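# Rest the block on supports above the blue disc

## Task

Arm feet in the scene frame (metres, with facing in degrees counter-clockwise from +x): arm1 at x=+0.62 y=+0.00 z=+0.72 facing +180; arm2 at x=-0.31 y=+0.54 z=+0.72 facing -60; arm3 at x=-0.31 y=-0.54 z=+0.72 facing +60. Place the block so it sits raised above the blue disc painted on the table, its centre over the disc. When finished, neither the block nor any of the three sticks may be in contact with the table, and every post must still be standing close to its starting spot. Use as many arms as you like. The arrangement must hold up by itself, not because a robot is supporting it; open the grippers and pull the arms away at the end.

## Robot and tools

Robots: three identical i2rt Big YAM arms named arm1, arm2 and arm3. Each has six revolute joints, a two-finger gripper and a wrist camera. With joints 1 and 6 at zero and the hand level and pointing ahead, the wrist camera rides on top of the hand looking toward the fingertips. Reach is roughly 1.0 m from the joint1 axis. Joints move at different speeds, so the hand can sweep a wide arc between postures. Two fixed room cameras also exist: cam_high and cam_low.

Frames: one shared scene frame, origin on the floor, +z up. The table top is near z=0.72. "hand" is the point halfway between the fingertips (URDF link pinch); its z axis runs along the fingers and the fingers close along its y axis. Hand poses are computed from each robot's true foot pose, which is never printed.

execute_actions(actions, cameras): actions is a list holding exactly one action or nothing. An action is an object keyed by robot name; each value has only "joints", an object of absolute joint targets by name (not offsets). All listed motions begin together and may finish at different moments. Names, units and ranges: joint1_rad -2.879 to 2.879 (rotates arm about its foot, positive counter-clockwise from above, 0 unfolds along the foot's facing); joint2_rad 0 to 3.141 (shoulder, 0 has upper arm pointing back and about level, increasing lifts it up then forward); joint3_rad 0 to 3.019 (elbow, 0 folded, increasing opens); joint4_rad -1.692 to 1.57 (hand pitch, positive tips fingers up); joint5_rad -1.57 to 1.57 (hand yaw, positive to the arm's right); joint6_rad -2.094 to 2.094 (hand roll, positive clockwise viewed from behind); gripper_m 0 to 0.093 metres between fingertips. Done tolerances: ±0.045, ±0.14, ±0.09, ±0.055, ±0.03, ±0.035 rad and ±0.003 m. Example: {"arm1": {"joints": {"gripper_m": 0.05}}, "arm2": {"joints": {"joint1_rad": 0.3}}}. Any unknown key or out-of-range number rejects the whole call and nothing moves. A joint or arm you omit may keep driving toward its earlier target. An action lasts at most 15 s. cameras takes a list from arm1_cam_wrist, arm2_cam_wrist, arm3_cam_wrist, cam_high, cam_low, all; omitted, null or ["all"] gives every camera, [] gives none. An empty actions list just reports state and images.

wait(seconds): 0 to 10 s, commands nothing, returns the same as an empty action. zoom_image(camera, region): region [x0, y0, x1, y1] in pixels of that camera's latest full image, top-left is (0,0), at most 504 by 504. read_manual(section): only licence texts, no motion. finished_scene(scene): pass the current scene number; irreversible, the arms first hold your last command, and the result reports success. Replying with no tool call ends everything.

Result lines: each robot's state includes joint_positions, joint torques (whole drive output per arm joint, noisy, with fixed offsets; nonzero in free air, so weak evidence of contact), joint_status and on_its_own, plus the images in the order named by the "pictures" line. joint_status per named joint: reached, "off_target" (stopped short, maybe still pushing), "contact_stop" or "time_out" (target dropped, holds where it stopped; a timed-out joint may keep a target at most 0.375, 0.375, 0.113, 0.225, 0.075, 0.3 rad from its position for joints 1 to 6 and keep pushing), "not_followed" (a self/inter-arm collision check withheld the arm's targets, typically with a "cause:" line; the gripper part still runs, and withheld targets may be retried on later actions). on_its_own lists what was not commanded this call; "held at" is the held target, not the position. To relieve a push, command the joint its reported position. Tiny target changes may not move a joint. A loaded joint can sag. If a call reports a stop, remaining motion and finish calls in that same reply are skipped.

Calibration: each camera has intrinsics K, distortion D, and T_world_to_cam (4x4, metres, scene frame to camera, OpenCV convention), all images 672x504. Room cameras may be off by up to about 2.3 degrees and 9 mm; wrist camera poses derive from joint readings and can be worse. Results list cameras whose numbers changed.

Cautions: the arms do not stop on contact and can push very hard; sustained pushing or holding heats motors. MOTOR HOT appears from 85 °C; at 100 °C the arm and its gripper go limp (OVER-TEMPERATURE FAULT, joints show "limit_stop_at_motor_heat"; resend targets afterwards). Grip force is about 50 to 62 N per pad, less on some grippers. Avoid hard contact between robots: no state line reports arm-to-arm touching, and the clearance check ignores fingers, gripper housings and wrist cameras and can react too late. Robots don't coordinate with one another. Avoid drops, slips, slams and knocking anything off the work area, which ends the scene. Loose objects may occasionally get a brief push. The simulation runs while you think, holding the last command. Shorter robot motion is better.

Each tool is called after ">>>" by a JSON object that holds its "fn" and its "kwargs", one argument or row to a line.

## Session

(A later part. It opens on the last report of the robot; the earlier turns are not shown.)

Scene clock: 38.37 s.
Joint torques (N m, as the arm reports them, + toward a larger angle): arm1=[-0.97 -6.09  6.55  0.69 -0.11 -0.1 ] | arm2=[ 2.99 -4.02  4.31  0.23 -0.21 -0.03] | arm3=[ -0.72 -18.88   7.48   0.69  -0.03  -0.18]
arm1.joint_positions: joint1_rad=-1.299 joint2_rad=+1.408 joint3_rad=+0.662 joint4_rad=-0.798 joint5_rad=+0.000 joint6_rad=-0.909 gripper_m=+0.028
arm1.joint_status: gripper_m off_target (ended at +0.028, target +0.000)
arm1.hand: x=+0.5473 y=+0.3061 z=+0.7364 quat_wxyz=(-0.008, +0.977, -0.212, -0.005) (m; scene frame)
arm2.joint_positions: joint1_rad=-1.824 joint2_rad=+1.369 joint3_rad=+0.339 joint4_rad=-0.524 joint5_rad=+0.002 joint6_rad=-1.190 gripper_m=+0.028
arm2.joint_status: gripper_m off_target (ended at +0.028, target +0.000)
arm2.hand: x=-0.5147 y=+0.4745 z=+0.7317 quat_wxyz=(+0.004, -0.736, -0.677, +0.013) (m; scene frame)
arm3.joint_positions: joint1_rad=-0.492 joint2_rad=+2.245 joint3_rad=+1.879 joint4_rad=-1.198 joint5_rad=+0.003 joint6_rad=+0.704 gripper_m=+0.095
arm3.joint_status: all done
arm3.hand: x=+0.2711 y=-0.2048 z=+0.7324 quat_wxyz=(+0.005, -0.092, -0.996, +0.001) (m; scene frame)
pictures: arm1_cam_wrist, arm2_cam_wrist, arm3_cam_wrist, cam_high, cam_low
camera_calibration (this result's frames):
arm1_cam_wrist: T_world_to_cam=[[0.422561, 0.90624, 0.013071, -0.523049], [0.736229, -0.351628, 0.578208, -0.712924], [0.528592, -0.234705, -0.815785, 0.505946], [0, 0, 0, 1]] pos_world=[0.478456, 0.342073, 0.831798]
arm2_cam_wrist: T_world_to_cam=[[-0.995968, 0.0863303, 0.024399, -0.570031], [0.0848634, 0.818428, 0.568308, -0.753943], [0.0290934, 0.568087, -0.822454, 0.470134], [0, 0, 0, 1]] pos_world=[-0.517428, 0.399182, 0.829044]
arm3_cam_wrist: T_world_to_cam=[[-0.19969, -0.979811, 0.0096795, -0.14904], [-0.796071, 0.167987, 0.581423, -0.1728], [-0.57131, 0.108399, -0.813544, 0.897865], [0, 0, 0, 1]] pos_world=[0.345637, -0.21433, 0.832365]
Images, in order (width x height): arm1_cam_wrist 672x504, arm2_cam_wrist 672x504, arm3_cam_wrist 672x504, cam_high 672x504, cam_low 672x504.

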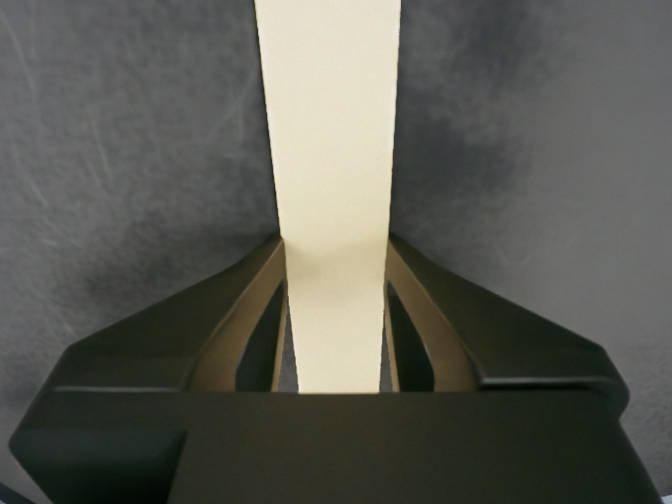

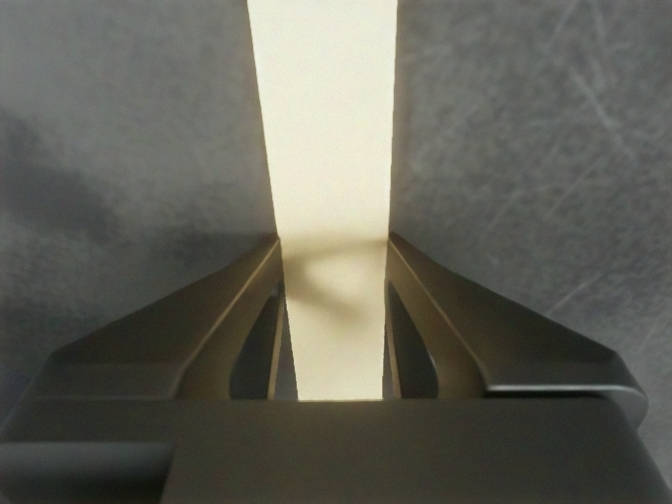

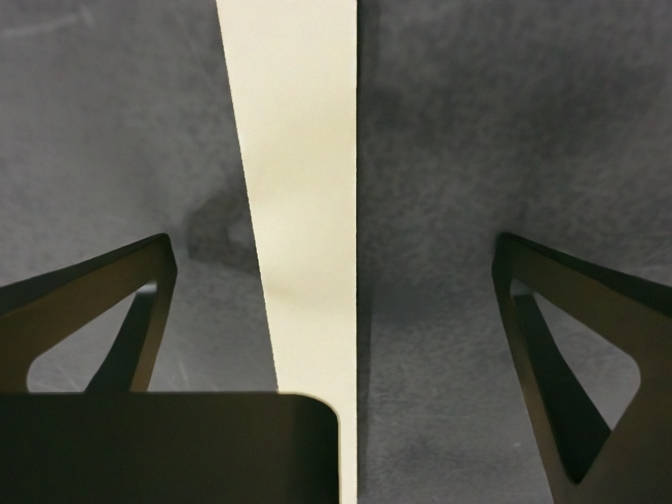

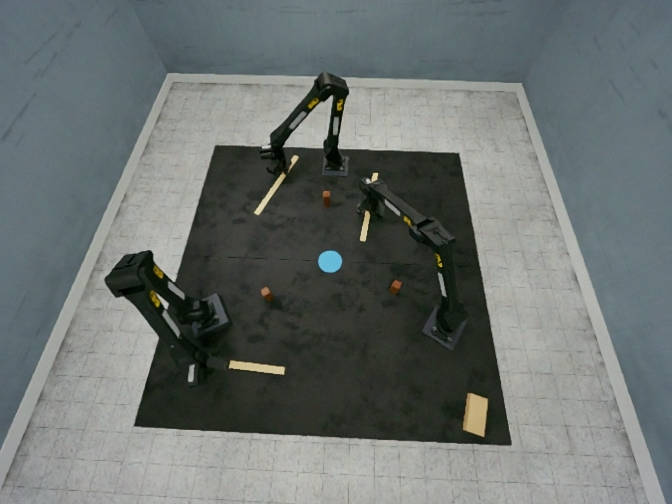

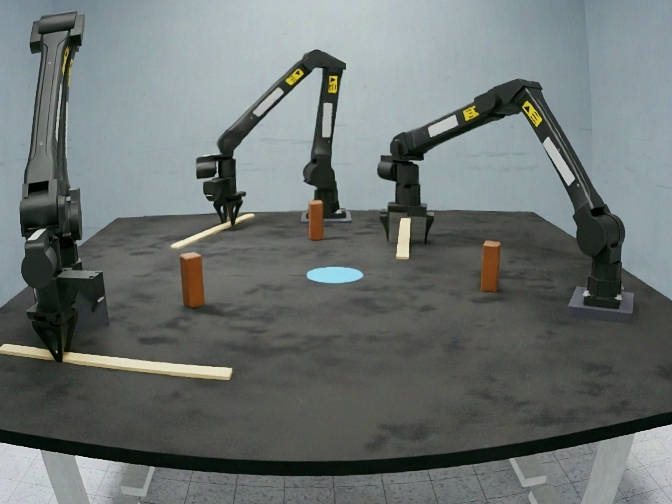

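>>> {"fn": "execute_actions", "kwargs": {
  "actions": [
    {"arm1": {"joints": {"joint2_rad": 1.0, "joint3_rad": 0.8, "joint4_rad": -1.0}}, "arm2": {"joints": {"joint2_rad": 1.0, "joint3_rad": 0.8, "joint4_rad": -1.0}}, "arm3": {"joints": {"joint1_rad": -0.475, "joint2_rad": 2.272}}}
  ]
}}

Scene clock: 46.27 s.
Joint torques (N m, as the arm reports them, + toward a larger angle): arm1=[-0.99 -4.18 14.21  0.48 -0.12 -0.07] | arm2=[ 2.86 -4.71 12.07  0.06 -0.18  0.04] | arm3=[  0.25 -17.89   7.46   0.69  -0.04  -0.17]
arm1.joint_positions: joint1_rad=-1.299 joint2_rad=+0.989 joint3_rad=+0.772 joint4_rad=-0.987 joint5_rad=+0.000 joint6_rad=-0.909 gripper_m=+0.028
arm1.joint_status: all done
arm1.hand: x=+0.5434 y=+0.3241 z=+0.8984 quat_wxyz=(-0.161, +0.962, -0.208, -0.078) (m; scene frame)
arm2.joint_positions: joint1_rad=-1.824 joint2_rad=+0.994 joint3_rad=+0.774 joint4_rad=-0.989 joint5_rad=+0.002 joint6_rad=-1.190 gripper_m=+0.028
arm2.joint_status: all done
arm2.hand: x=-0.6264 y=+0.4418 z=+0.9622 quat_wxyz=(+0.077, -0.724, -0.665, +0.167) (m; scene frame)
arm3.joint_positions: joint1_rad=-0.481 joint2_rad=+2.246 joint3_rad=+1.879 joint4_rad=-1.198 joint5_rad=+0.003 joint6_rad=+0.704 gripper_m=+0.095
arm3.joint_status: all done
arm3.hand: x=+0.2674 y=-0.1987 z=+0.7319 quat_wxyz=(+0.005, -0.086, -0.996, +0.002) (m; scene frame)
pictures: arm1_cam_wrist, arm2_cam_wrist, arm3_cam_wrist, cam_high, cam_low
camera_calibration (this result's frames):
arm1_cam_wrist: T_world_to_cam=[[0.434698, 0.857926, 0.273864, -0.765027], [0.773992, -0.511369, 0.373413, -0.58215], [0.460406, 0.049647, -0.886319, 0.652698], [0, 0, 0, 1]] pos_world=[0.482629, 0.326238, 1.00539]
arm2_cam_wrist: T_world_to_cam=[[-0.936217, 0.106825, 0.334793, -0.954348], [0.2517, 0.868671, 0.426682, -0.630113], [-0.245245, 0.483734, -0.840153, 0.563969], [0, 0, 0, 1]] pos_world=[-0.596567, 0.376498, 1.06219]
arm3_cam_wrist: T_world_to_cam=[[-0.188829, -0.981959, 0.0100186, -0.147335], [-0.797481, 0.159292, 0.581937, -0.178219], [-0.573034, 0.101897, -0.813173, 0.893631], [0, 0, 0, 1]] pos_world=[0.342133, -0.207347, 0.831864]
Images, in order (width x height): arm1_cam_wrist 672x504, arm2_cam_wrist 672x504, arm3_cam_wrist 672x504, cam_high 672x504, cam_low 672x504.

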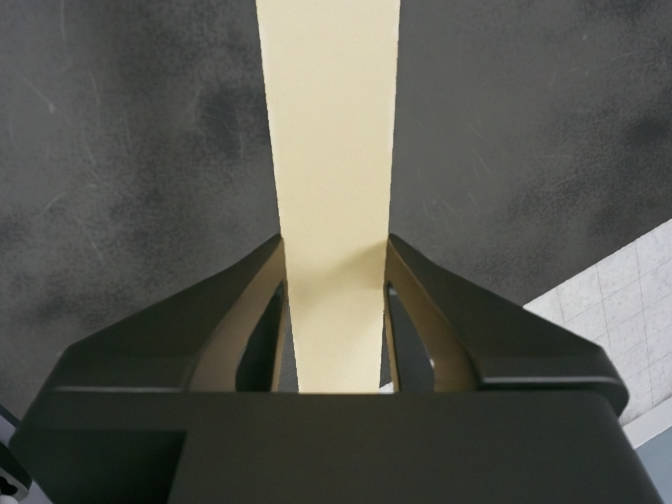

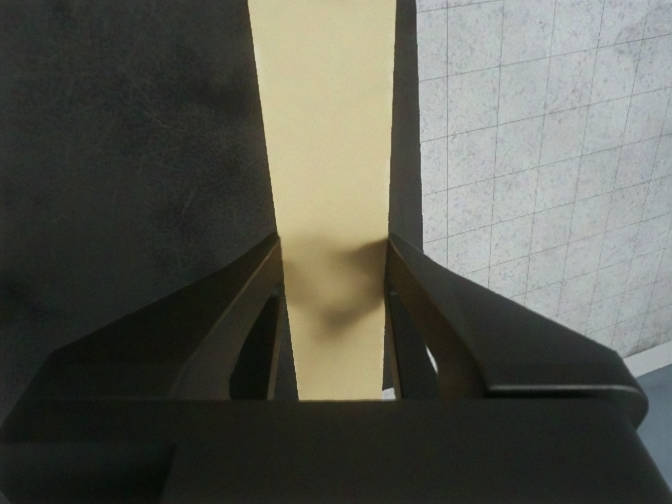

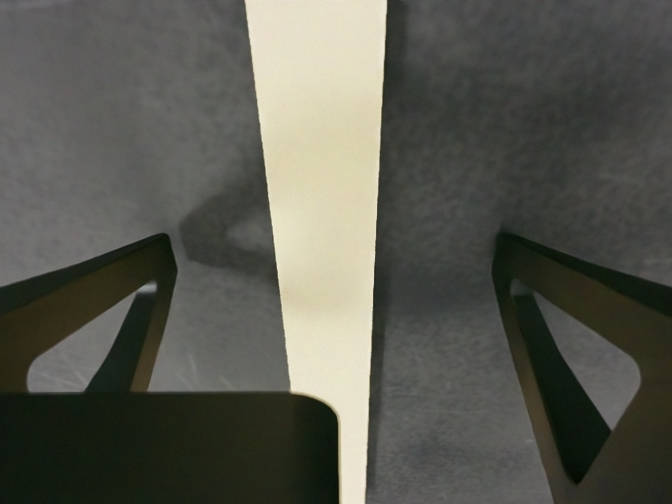

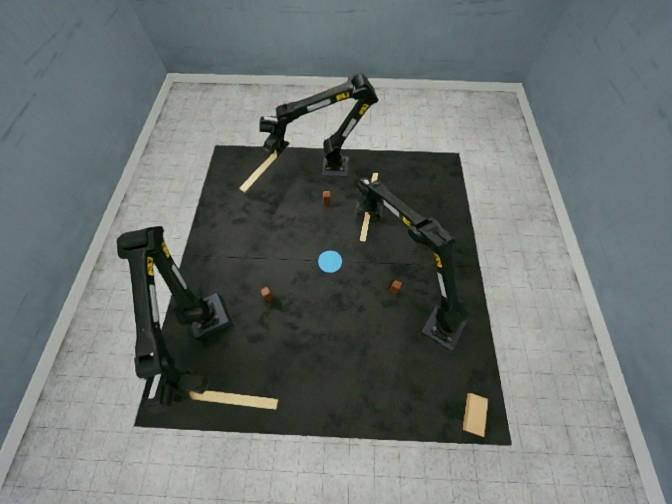

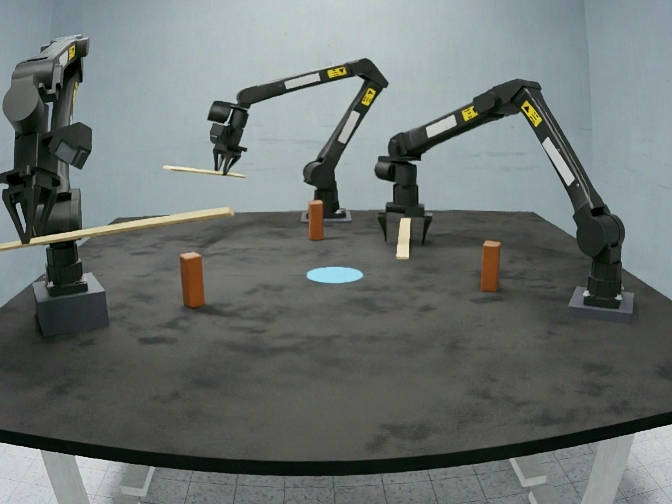

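>>> {"fn": "zoom_image", "kwargs": {
  "camera": "cam_low",
  "region": [360, 190, 450, 270]
}}

Region (360, 190, 450, 270) of cam_low's 672x504 image, scaled by 5.600, with more detail than that image has.

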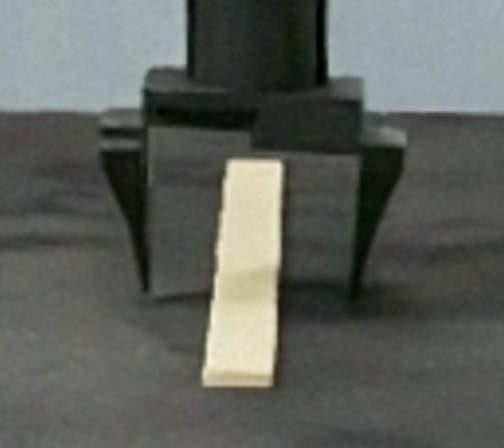

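>>> {"fn": "execute_actions", "kwargs": {
  "actions": [
    {"arm1": {"joints": {"joint1_rad": -0.072, "joint3_rad": 0.83, "joint6_rad": -0.075}}, "arm2": {"joints": {"joint1_rad": -0.097, "joint2_rad": 1.22, "joint3_rad": 1.08, "joint4_rad": -1.12}}, "arm3": {"joints": {"joint2_rad": 2.295}}}
  ]
}}

Scene clock: 50.43 s.
Joint torques (N m, as the arm reports them, + toward a larger angle): arm1=[ 0.93 -4.27 16.41  0.54 -0.04  0.09] | arm2=[  1.58 -10.76  12.87   0.12  -0.11   0.01] | arm3=[  0.05 -17.01   7.51   0.78  -0.04  -0.16]
arm1.joint_positions: joint1_rad=-0.080 joint2_rad=+0.990 joint3_rad=+0.780 joint4_rad=-0.987 joint5_rad=+0.000 joint6_rad=-0.085 gripper_m=+0.028
arm1.joint_status: all done
arm1.hand: x=+0.2880 y=+0.0408 z=+0.9043 quat_wxyz=(-0.015, +0.982, -0.016, -0.185) (m; scene frame)
arm2.joint_positions: joint1_rad=-0.095 joint2_rad=+1.227 joint3_rad=+1.045 joint4_rad=-1.109 joint5_rad=+0.000 joint6_rad=-1.190 gripper_m=+0.028
arm2.joint_status: all done
arm2.hand: x=-0.1323 y=+0.1780 z=+0.9942 quat_wxyz=(-0.053, +0.038, -0.989, +0.132) (m; scene frame)
arm3.joint_positions: joint1_rad=-0.481 joint2_rad=+2.254 joint3_rad=+1.879 joint4_rad=-1.198 joint5_rad=+0.003 joint6_rad=+0.703 gripper_m=+0.095
arm3.joint_status: all done
arm3.hand: x=+0.2664 y=-0.1988 z=+0.7270 quat_wxyz=(+0.008, -0.086, -0.996, +0.004) (m; scene frame)
pictures: arm1_cam_wrist, arm2_cam_wrist, arm3_cam_wrist, cam_high, cam_low
camera_calibration (this result's frames):
arm1_cam_wrist: T_world_to_cam=[[0.0461813, 0.99875, 0.0191258, -0.0760788], [0.966013, -0.049526, 0.253705, -0.497502], [0.254335, 0.00675928, -0.967092, 0.923649], [0, 0, 0, 1]] pos_world=[0.24919, 0.0451012, 1.02093]
arm2_cam_wrist: T_world_to_cam=[[0.0574588, -0.962383, 0.265552, -0.0836822], [-0.874403, 0.0798508, 0.478584, -0.599169], [-0.481786, -0.259699, -0.836922, 0.937468], [0, 0, 0, 1]] pos_world=[-0.0674482, 0.210769, 1.09356]
arm3_cam_wrist: T_world_to_cam=[[-0.187586, -0.982132, 0.0151078, -0.151637], [-0.79444, 0.160747, 0.585683, -0.179365], [-0.577647, 0.097864, -0.810399, 0.887491], [0, 0, 0, 1]] pos_world=[0.341716, -0.206948, 0.826564]
Images, in order (width x height): arm1_cam_wrist 672x504, arm2_cam_wrist 672x504, arm3_cam_wrist 672x504, cam_high 672x504, cam_low 672x504.

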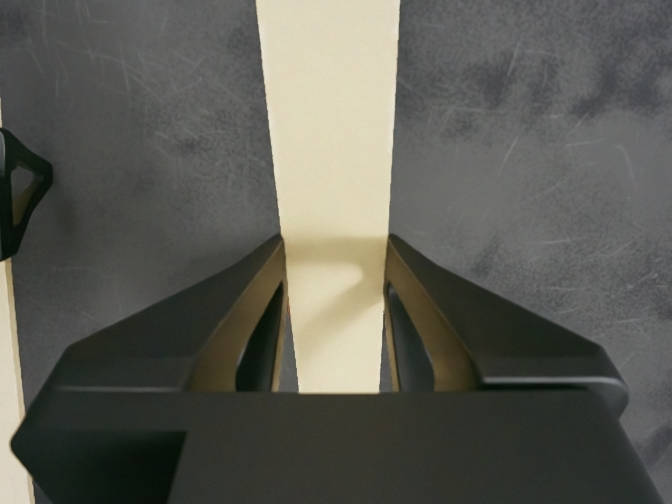

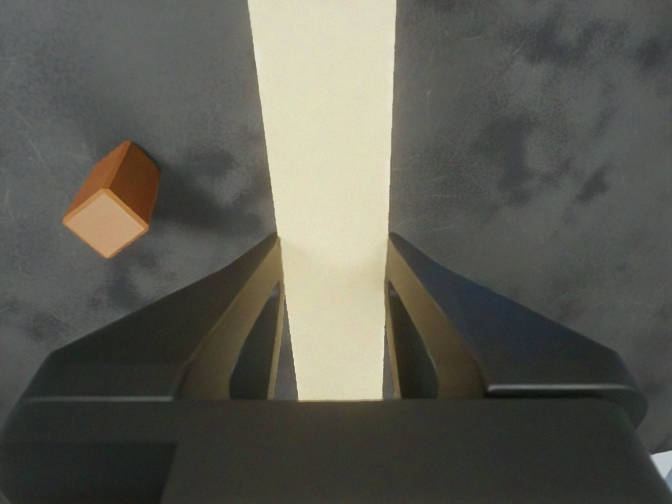

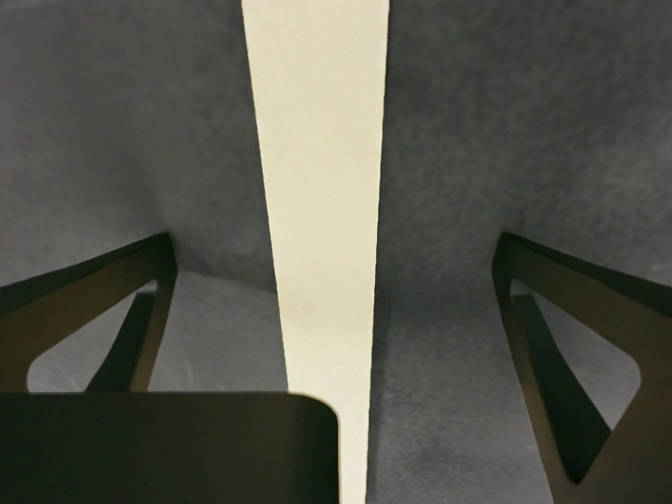

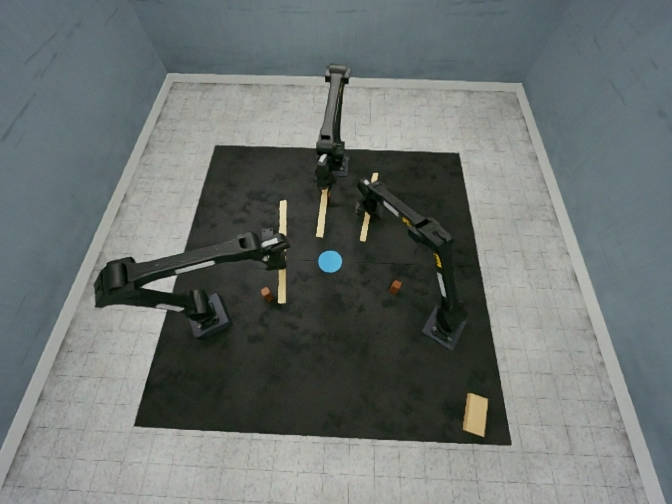

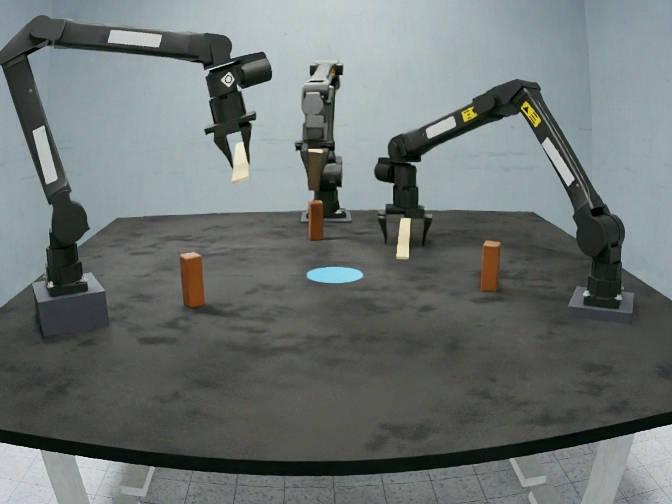

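>>> {"fn": "execute_actions", "kwargs": {
  "actions": [
    {"arm1": {"joints": {"joint2_rad": 1.075, "joint3_rad": 0.8}}, "arm2": {"joints": {"joint1_rad": -0.125, "joint2_rad": 1.27, "joint3_rad": 1.135, "joint4_rad": -1.09}}, "arm3": {"joints": {"gripper_m": 0.0}}}
  ]
}}

Scene clock: 52.30 s.
Joint torques (N m, as the arm reports them, + toward a larger angle): arm1=[ 0.93 -6.02 12.98  0.41 -0.03  0.09] | arm2=[ 1.03 -9.95 14.06  1.03 -0.1   0.04] | arm3=[  0.38 -16.97   7.5    0.69  -0.02  -0.15]
arm1.joint_positions: joint1_rad=-0.080 joint2_rad=+1.076 joint3_rad=+0.780 joint4_rad=-0.987 joint5_rad=+0.000 joint6_rad=-0.085 gripper_m=+0.028
arm1.joint_status: all done
arm1.hand: x=+0.2855 y=+0.0409 z=+0.8771 quat_wxyz=(-0.010, +0.990, -0.016, -0.142) (m; scene frame)
arm2.joint_positions: joint1_rad=-0.120 joint2_rad=+1.264 joint3_rad=+1.086 joint4_rad=-1.103 joint5_rad=+0.000 joint6_rad=-1.190 gripper_m=+0.028
arm2.joint_status: all done
arm2.hand: x=-0.1344 y=+0.1585 z=+0.9988 quat_wxyz=(-0.054, +0.025, -0.989, +0.137) (m; scene frame)
arm3.joint_positions: joint1_rad=-0.481 joint2_rad=+2.254 joint3_rad=+1.879 joint4_rad=-1.197 joint5_rad=+0.003 joint6_rad=+0.702 gripper_m=+0.028
arm3.joint_status: gripper_m off_target (ended at +0.028, target +0.000)
arm3.hand: x=+0.2666 y=-0.1985 z=+0.7270 quat_wxyz=(+0.007, -0.085, -0.996, +0.003) (m; scene frame)
pictures: arm1_cam_wrist, arm2_cam_wrist, arm3_cam_wrist, cam_high, cam_low
camera_calibration (this result's frames):
arm1_cam_wrist: T_world_to_cam=[[0.0444277, 0.99893, 0.0128242, -0.0694894], [0.940522, -0.046151, 0.336584, -0.553709], [0.336815, -0.00289221, -0.941566, 0.852525], [0, 0, 0, 1]] pos_world=[0.236719, 0.0463265, 0.989969]
arm2_cam_wrist: T_world_to_cam=[[0.0320884, -0.960947, 0.274865, -0.11653], [-0.87428, 0.106285, 0.473644, -0.600863], [-0.484361, -0.255508, -0.836726, 0.933998], [0, 0, 0, 1]] pos_world=[-0.0691906, 0.190528, 1.09813]
arm3_cam_wrist: T_world_to_cam=[[-0.18649, -0.98236, 0.0137638, -0.150713], [-0.794967, 0.159117, 0.585413, -0.179251], [-0.577277, 0.0982318, -0.810618, 0.887697], [0, 0, 0, 1]] pos_world=[0.341842, -0.206733, 0.826594]
Images, in order (width x height): arm1_cam_wrist 672x504, arm2_cam_wrist 672x504, arm3_cam_wrist 672x504, cam_high 672x504, cam_low 672x504.

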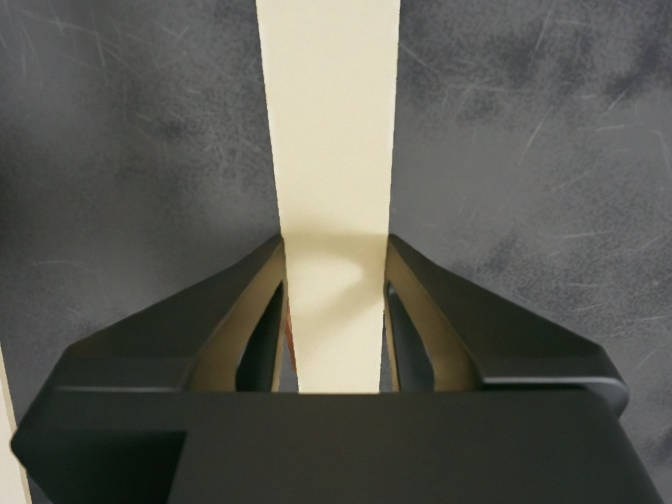

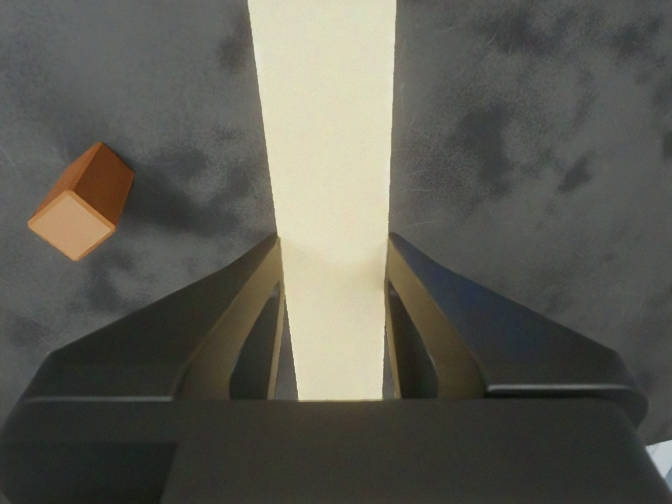

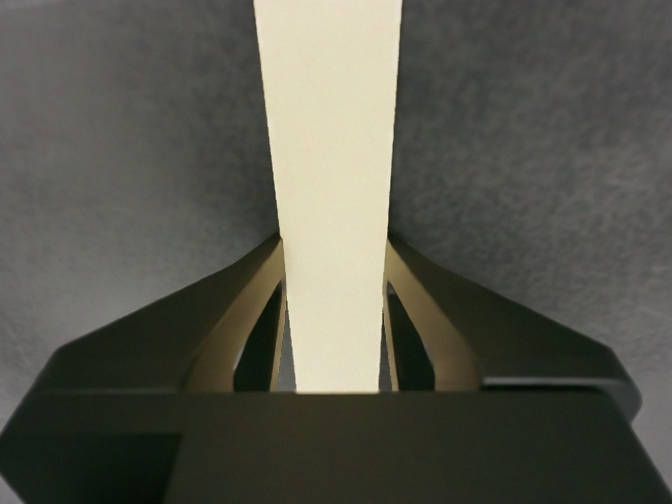

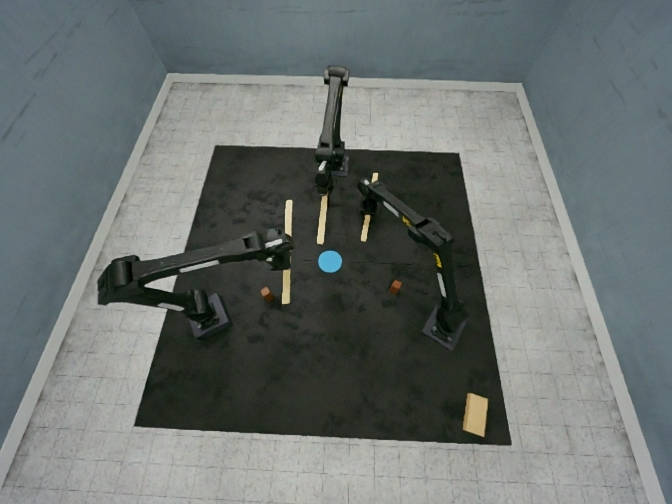

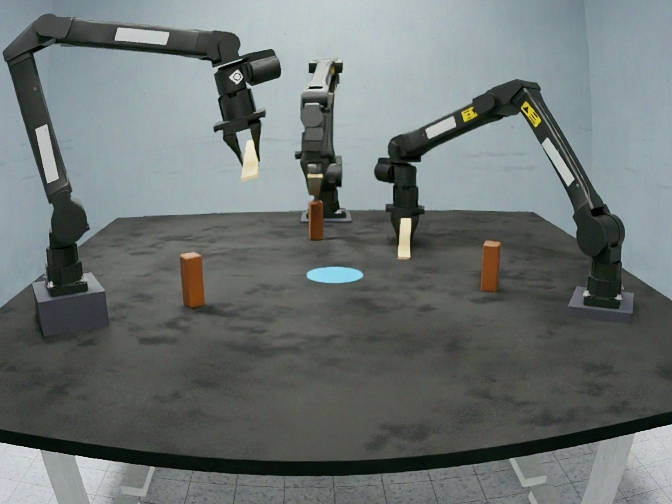

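>>> {"fn": "execute_actions", "kwargs": {
  "actions": [
    {"arm1": {"joints": {"joint6_rad": 0.9}}, "arm2": {"joints": {"joint6_rad": -0.045}}, "arm3": {"joints": {"joint2_rad": 1.92}}}
  ]
}}

Scene clock: 56.47 s.
Joint torques (N m, as the arm reports them, + toward a larger angle): arm1=[ 0.96 -5.9  12.97  0.38  0.05  0.05] | arm2=[ 1.24 -9.93 14.09  1.08 -0.04  0.07] | arm3=[  0.18 -16.58   9.73   1.1   -0.01  -0.18]
arm1.joint_positions: joint1_rad=-0.080 joint2_rad=+1.076 joint3_rad=+0.780 joint4_rad=-0.987 joint5_rad=+0.000 joint6_rad=+0.891 gripper_m=+0.028
arm1.joint_status: all done
arm1.hand: x=+0.2855 y=+0.0409 z=+0.8771 quat_wxyz=(+0.058, +0.866, -0.478, -0.131) (m; scene frame)
arm2.joint_positions: joint1_rad=-0.120 joint2_rad=+1.264 joint3_rad=+1.086 joint4_rad=-1.103 joint5_rad=+0.000 joint6_rad=-0.054 gripper_m=+0.028
arm2.joint_status: all done
arm2.hand: x=-0.1344 y=+0.1585 z=+0.9988 quat_wxyz=(-0.119, -0.510, -0.847, +0.087) (m; scene frame)
arm3.joint_positions: joint1_rad=-0.481 joint2_rad=+1.914 joint3_rad=+1.863 joint4_rad=-1.196 joint5_rad=+0.002 joint6_rad=+0.702 gripper_m=+0.028
arm3.joint_status: all done
arm3.hand: x=+0.2735 y=-0.1957 z=+0.9431 quat_wxyz=(-0.124, -0.085, -0.984, -0.091) (m; scene frame)
pictures: arm1_cam_wrist, arm2_cam_wrist, arm3_cam_wrist, cam_high, cam_low
camera_calibration (this result's frames):
arm1_cam_wrist: T_world_to_cam=[[0.818694, 0.527592, -0.226685, -0.0611734], [0.570312, -0.701034, 0.42813, -0.50155], [0.0669643, -0.479789, -0.874825, 0.890515], [0, 0, 0, 1]] pos_world=[0.27649, 0.10793, 0.979906]
arm2_cam_wrist: T_world_to_cam=[[-0.886949, -0.461115, 0.0263465, -0.0710261], [-0.429676, 0.844711, 0.319128, -0.503789], [-0.16941, 0.27173, -0.947345, 1.00327], [0, 0, 0, 1]] pos_world=[-0.109499, 0.120187, 1.11309]
arm3_cam_wrist: T_world_to_cam=[[-0.162217, -0.966644, -0.198205, 0.0467255], [-0.9283, 0.0813894, 0.362815, -0.0695089], [-0.334582, 0.242848, -0.910538, 1.12272], [0, 0, 0, 1]] pos_world=[0.318695, -0.221826, 1.05676]
Images, in order (width x height): arm1_cam_wrist 672x504, arm2_cam_wrist 672x504, arm3_cam_wrist 672x504, cam_high 672x504, cam_low 672x504.

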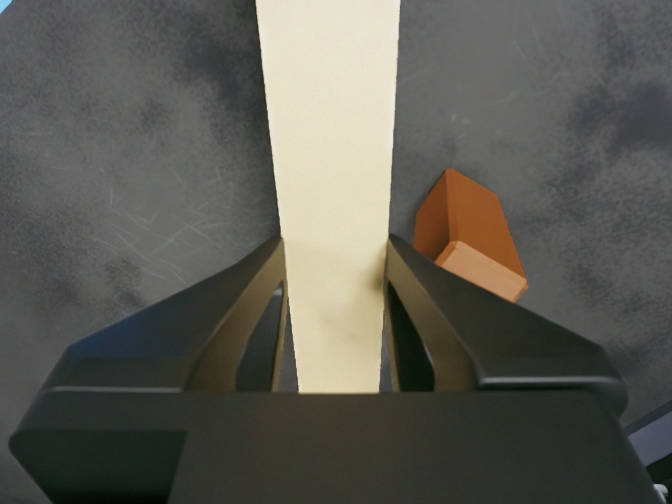

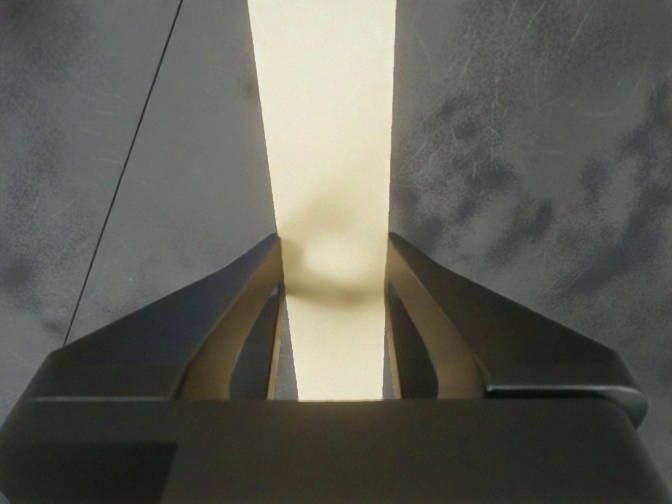

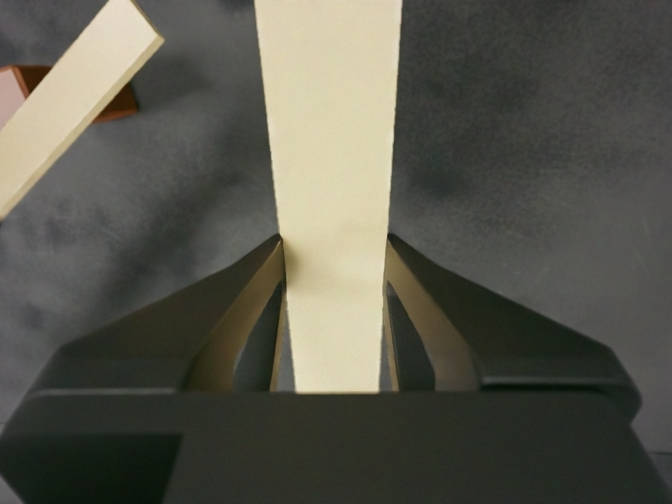

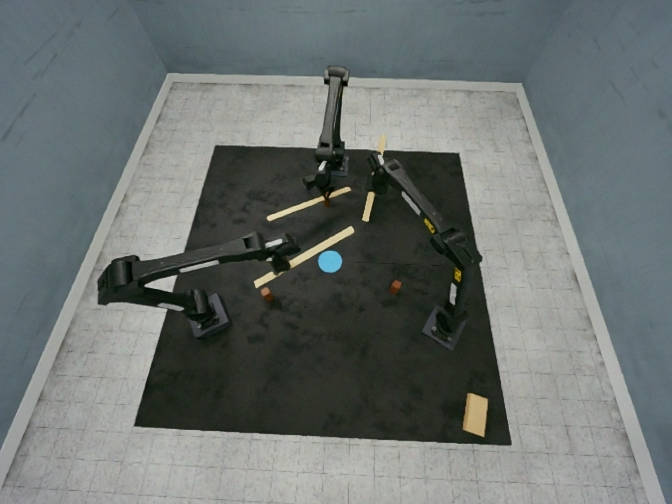

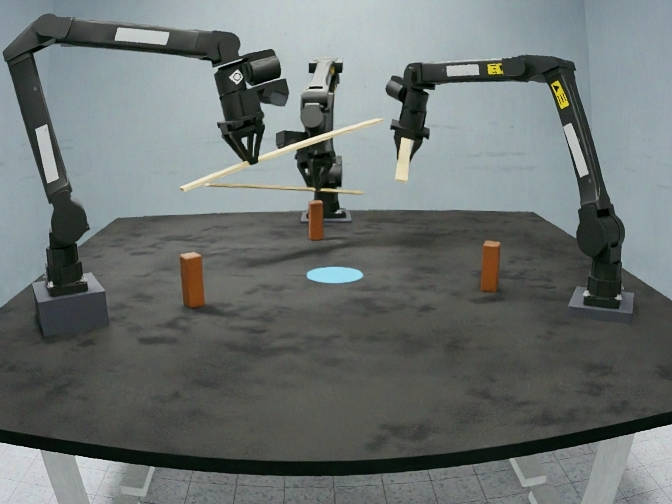

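>>> {"fn": "execute_actions", "kwargs": {
  "actions": [
    {"arm1": {"joints": {"joint6_rad": -0.09}}, "arm2": {"joints": {"joint2_rad": 1.18, "joint3_rad": 0.7, "joint4_rad": -0.78}}, "arm3": {"joints": {"joint1_rad": -0.35, "joint2_rad": 1.3, "joint3_rad": 1.35, "joint4_rad": -1.15, "joint6_rad": 1.1}}}
  ]
}}

Scene clock: 60.27 s.
Joint torques (N m, as the arm reports them, + toward a larger angle): arm1=[ 0.95 -5.88 13.    0.42 -0.03 -0.13] | arm2=[ 1.67 -8.07 10.12  1.19  0.02  0.06] | arm3=[-0.24 -7.84  8.61  1.34  0.19  0.08]
arm1.joint_positions: joint1_rad=-0.080 joint2_rad=+1.076 joint3_rad=+0.780 joint4_rad=-0.987 joint5_rad=+0.000 joint6_rad=-0.080 gripper_m=+0.028
arm1.joint_status: all done
arm1.hand: x=+0.2855 y=+0.0409 z=+0.8771 quat_wxyz=(-0.010, +0.990, -0.019, -0.142) (m; scene frame)
arm2.joint_positions: joint1_rad=-0.120 joint2_rad=+1.184 joint3_rad=+0.686 joint4_rad=-0.797 joint5_rad=+0.000 joint6_rad=-0.054 gripper_m=+0.028
arm2.joint_status: all done
arm2.hand: x=-0.1662 y=+0.2248 z=+0.8774 quat_wxyz=(-0.113, -0.511, -0.848, +0.083) (m; scene frame)
arm3.joint_positions: joint1_rad=-0.351 joint2_rad=+1.292 joint3_rad=+1.346 joint4_rad=-1.157 joint5_rad=-0.002 joint6_rad=+1.088 gripper_m=+0.028
arm3.joint_status: all done
arm3.hand: x=+0.0698 y=-0.2440 z=+1.0488 quat_wxyz=(-0.140, -0.206, -0.952, -0.176) (m; scene frame)
pictures: arm1_cam_wrist, arm2_cam_wrist, arm3_cam_wrist, cam_high, cam_low
camera_calibration (this result's frames):
arm1_cam_wrist: T_world_to_cam=[[0.0488151, 0.998741, 0.0115318, -0.0696005], [0.94035, -0.0498469, 0.336538, -0.553468], [0.336689, -0.00558422, -0.941599, 0.8527], [0, 0, 0, 1]] pos_world=[0.236757, 0.0466859, 0.989967]
arm2_cam_wrist: T_world_to_cam=[[-0.887028, -0.461009, 0.0255338, -0.0647394], [-0.42731, 0.84062, 0.332813, -0.54541], [-0.174894, 0.284304, -0.942647, 0.856986], [0, 0, 0, 1]] pos_world=[-0.140603, 0.184992, 0.991008]
arm3_cam_wrist: T_world_to_cam=[[-0.360994, -0.846892, -0.390458, 0.232654], [-0.905587, 0.218359, 0.363637, -0.262075], [-0.222701, 0.484864, -0.845761, 1.14587], [0, 0, 0, 1]] pos_world=[0.101841, -0.301331, 1.15527]
Images, in order (width x height): arm1_cam_wrist 672x504, arm2_cam_wrist 672x504, arm3_cam_wrist 672x504, cam_high 672x504, cam_low 672x504.

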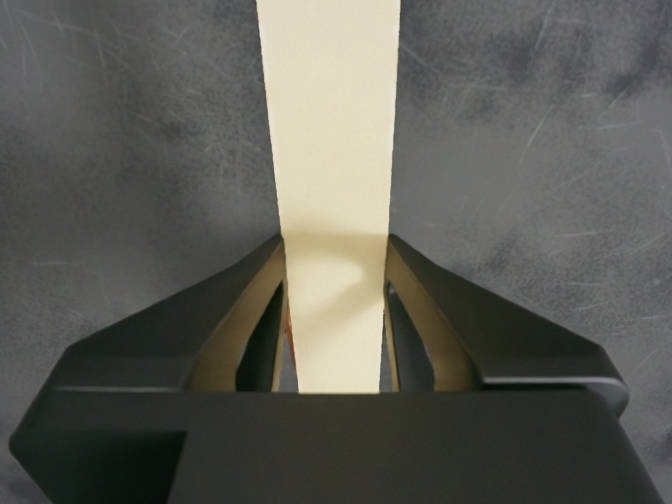

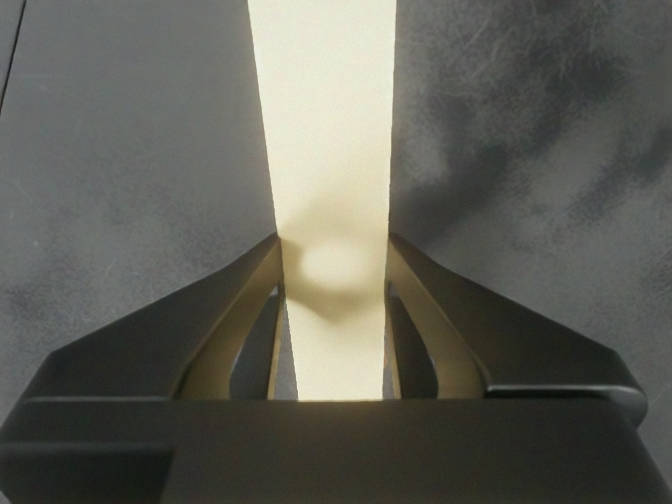

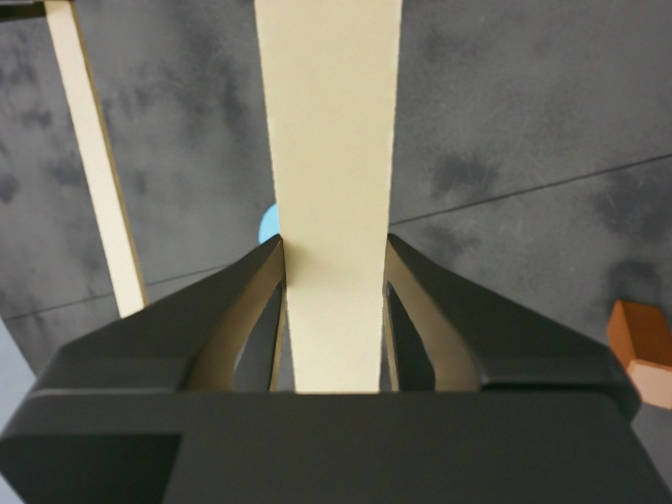

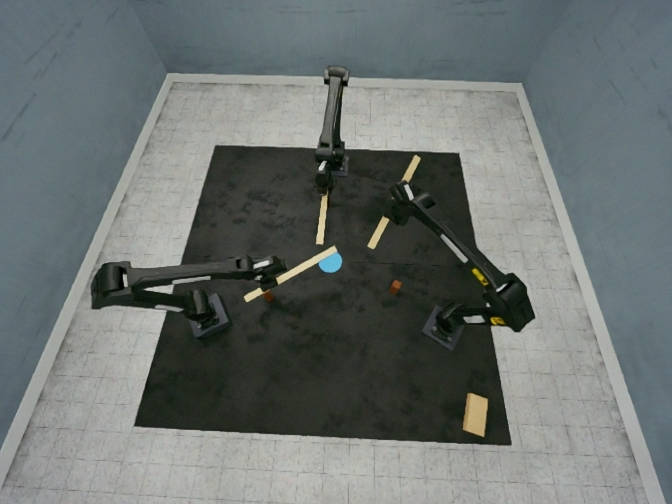

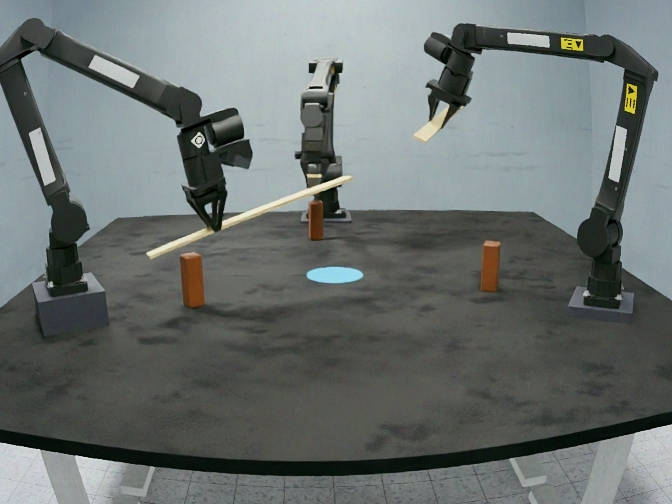

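>>> {"fn": "execute_actions", "kwargs": {
  "actions": [
    {"arm3": {"joints": {"joint1_rad": -0.05, "joint2_rad": 1.222, "joint3_rad": 1.062, "joint4_rad": -1.085}}}
  ]
}}

Scene clock: 64.53 s.
Joint torques (N m, as the arm reports them, + toward a larger angle): arm1=[ 0.86 -5.99 13.    0.39 -0.03 -0.13] | arm2=[ 1.22 -8.11 10.11  1.3  -0.07  0.04] | arm3=[-1.06 -8.74  8.67  1.38  0.18  0.07]
arm1.joint_positions: joint1_rad=-0.080 joint2_rad=+1.076 joint3_rad=+0.780 joint4_rad=-0.987 joint5_rad=+0.000 joint6_rad=-0.080 gripper_m=+0.028
arm1.joint_status: not commanded
arm1.hand: x=+0.2855 y=+0.0409 z=+0.8771 quat_wxyz=(-0.010, +0.990, -0.018, -0.142) (m; scene frame)
arm2.joint_positions: joint1_rad=-0.120 joint2_rad=+1.184 joint3_rad=+0.686 joint4_rad=-0.797 joint5_rad=+0.000 joint6_rad=-0.054 gripper_m=+0.028
arm2.joint_status: not commanded
arm2.hand: x=-0.1662 y=+0.2248 z=+0.8774 quat_wxyz=(-0.113, -0.511, -0.848, +0.083) (m; scene frame)
arm3.joint_positions: joint1_rad=-0.042 joint2_rad=+1.244 joint3_rad=+1.051 joint4_rad=-1.098 joint5_rad=-0.002 joint6_rad=+1.088 gripper_m=+0.028
arm3.joint_status: all done
arm3.hand: x=-0.0768 y=-0.2005 z=+0.9382 quat_wxyz=(-0.063, -0.059, -0.989, -0.118) (m; scene frame)
pictures: arm1_cam_wrist, arm2_cam_wrist, arm3_cam_wrist, cam_high, cam_low
camera_calibration (this result's frames):
arm1_cam_wrist: T_world_to_cam=[[0.0484495, 0.998758, 0.0116395, -0.0695913], [0.940365, -0.049539, 0.336541, -0.553488], [0.3367, -0.00535991, -0.941597, 0.852685], [0, 0, 0, 1]] pos_world=[0.236753, 0.046656, 0.989968]
arm2_cam_wrist: T_world_to_cam=[[-0.887028, -0.461009, 0.0255338, -0.0647394], [-0.42731, 0.84062, 0.332813, -0.54541], [-0.174894, 0.284304, -0.942647, 0.856986], [0, 0, 0, 1]] pos_world=[-0.140603, 0.184992, 0.991008]
arm3_cam_wrist: T_world_to_cam=[[-0.119713, -0.96402, -0.237347, 0.0247359], [-0.884253, -0.00516545, 0.46698, -0.504304], [-0.451404, 0.265778, -0.851819, 0.942748], [0, 0, 0, 1]] pos_world=[-0.0174111, -0.229321, 1.04442]
Images, in order (width x height): arm1_cam_wrist 672x504, arm2_cam_wrist 672x504, arm3_cam_wrist 672x504, cam_high 672x504, cam_low 672x504.

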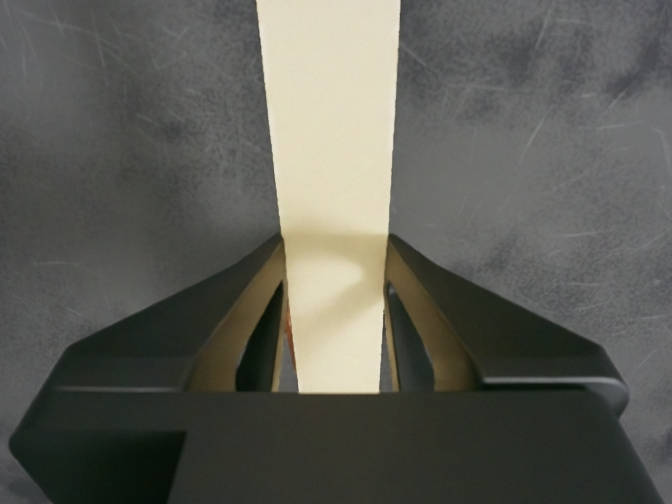

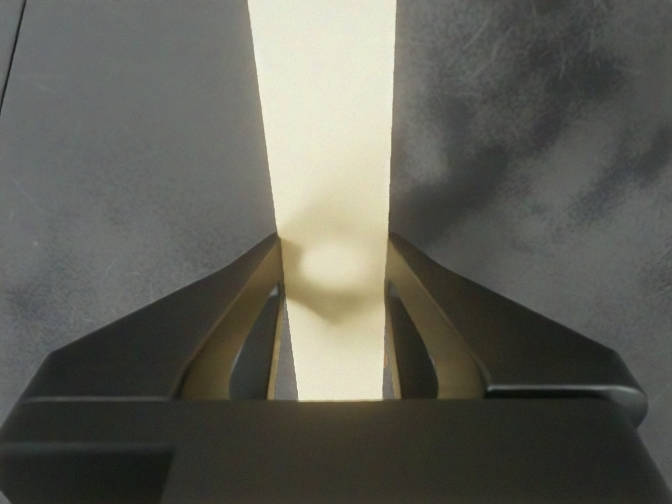

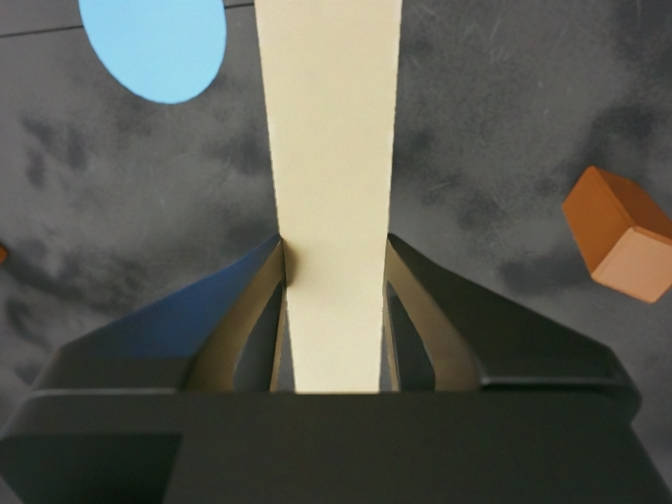

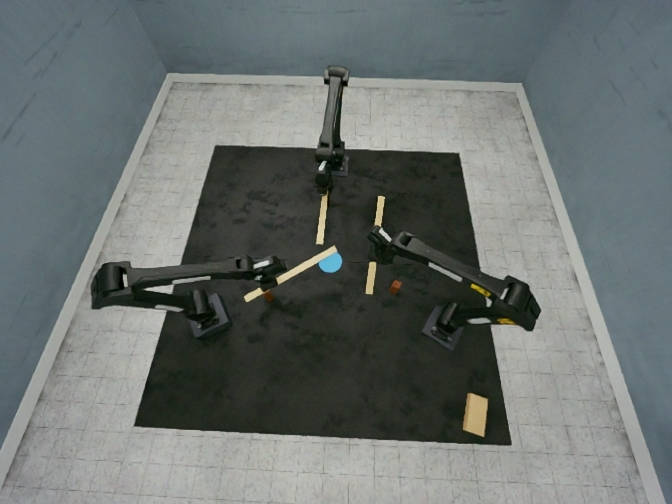

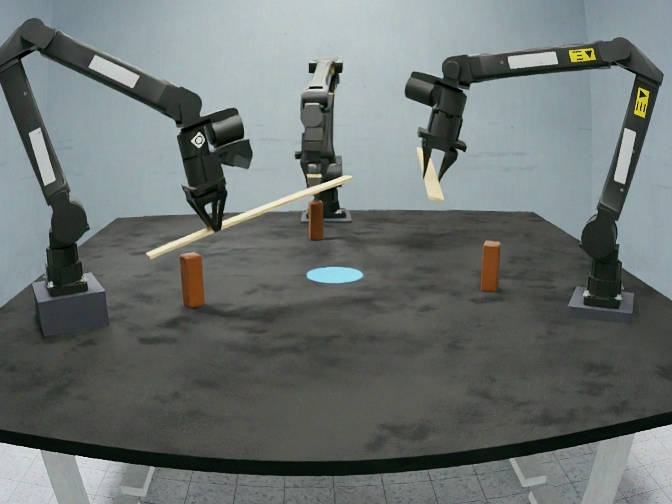

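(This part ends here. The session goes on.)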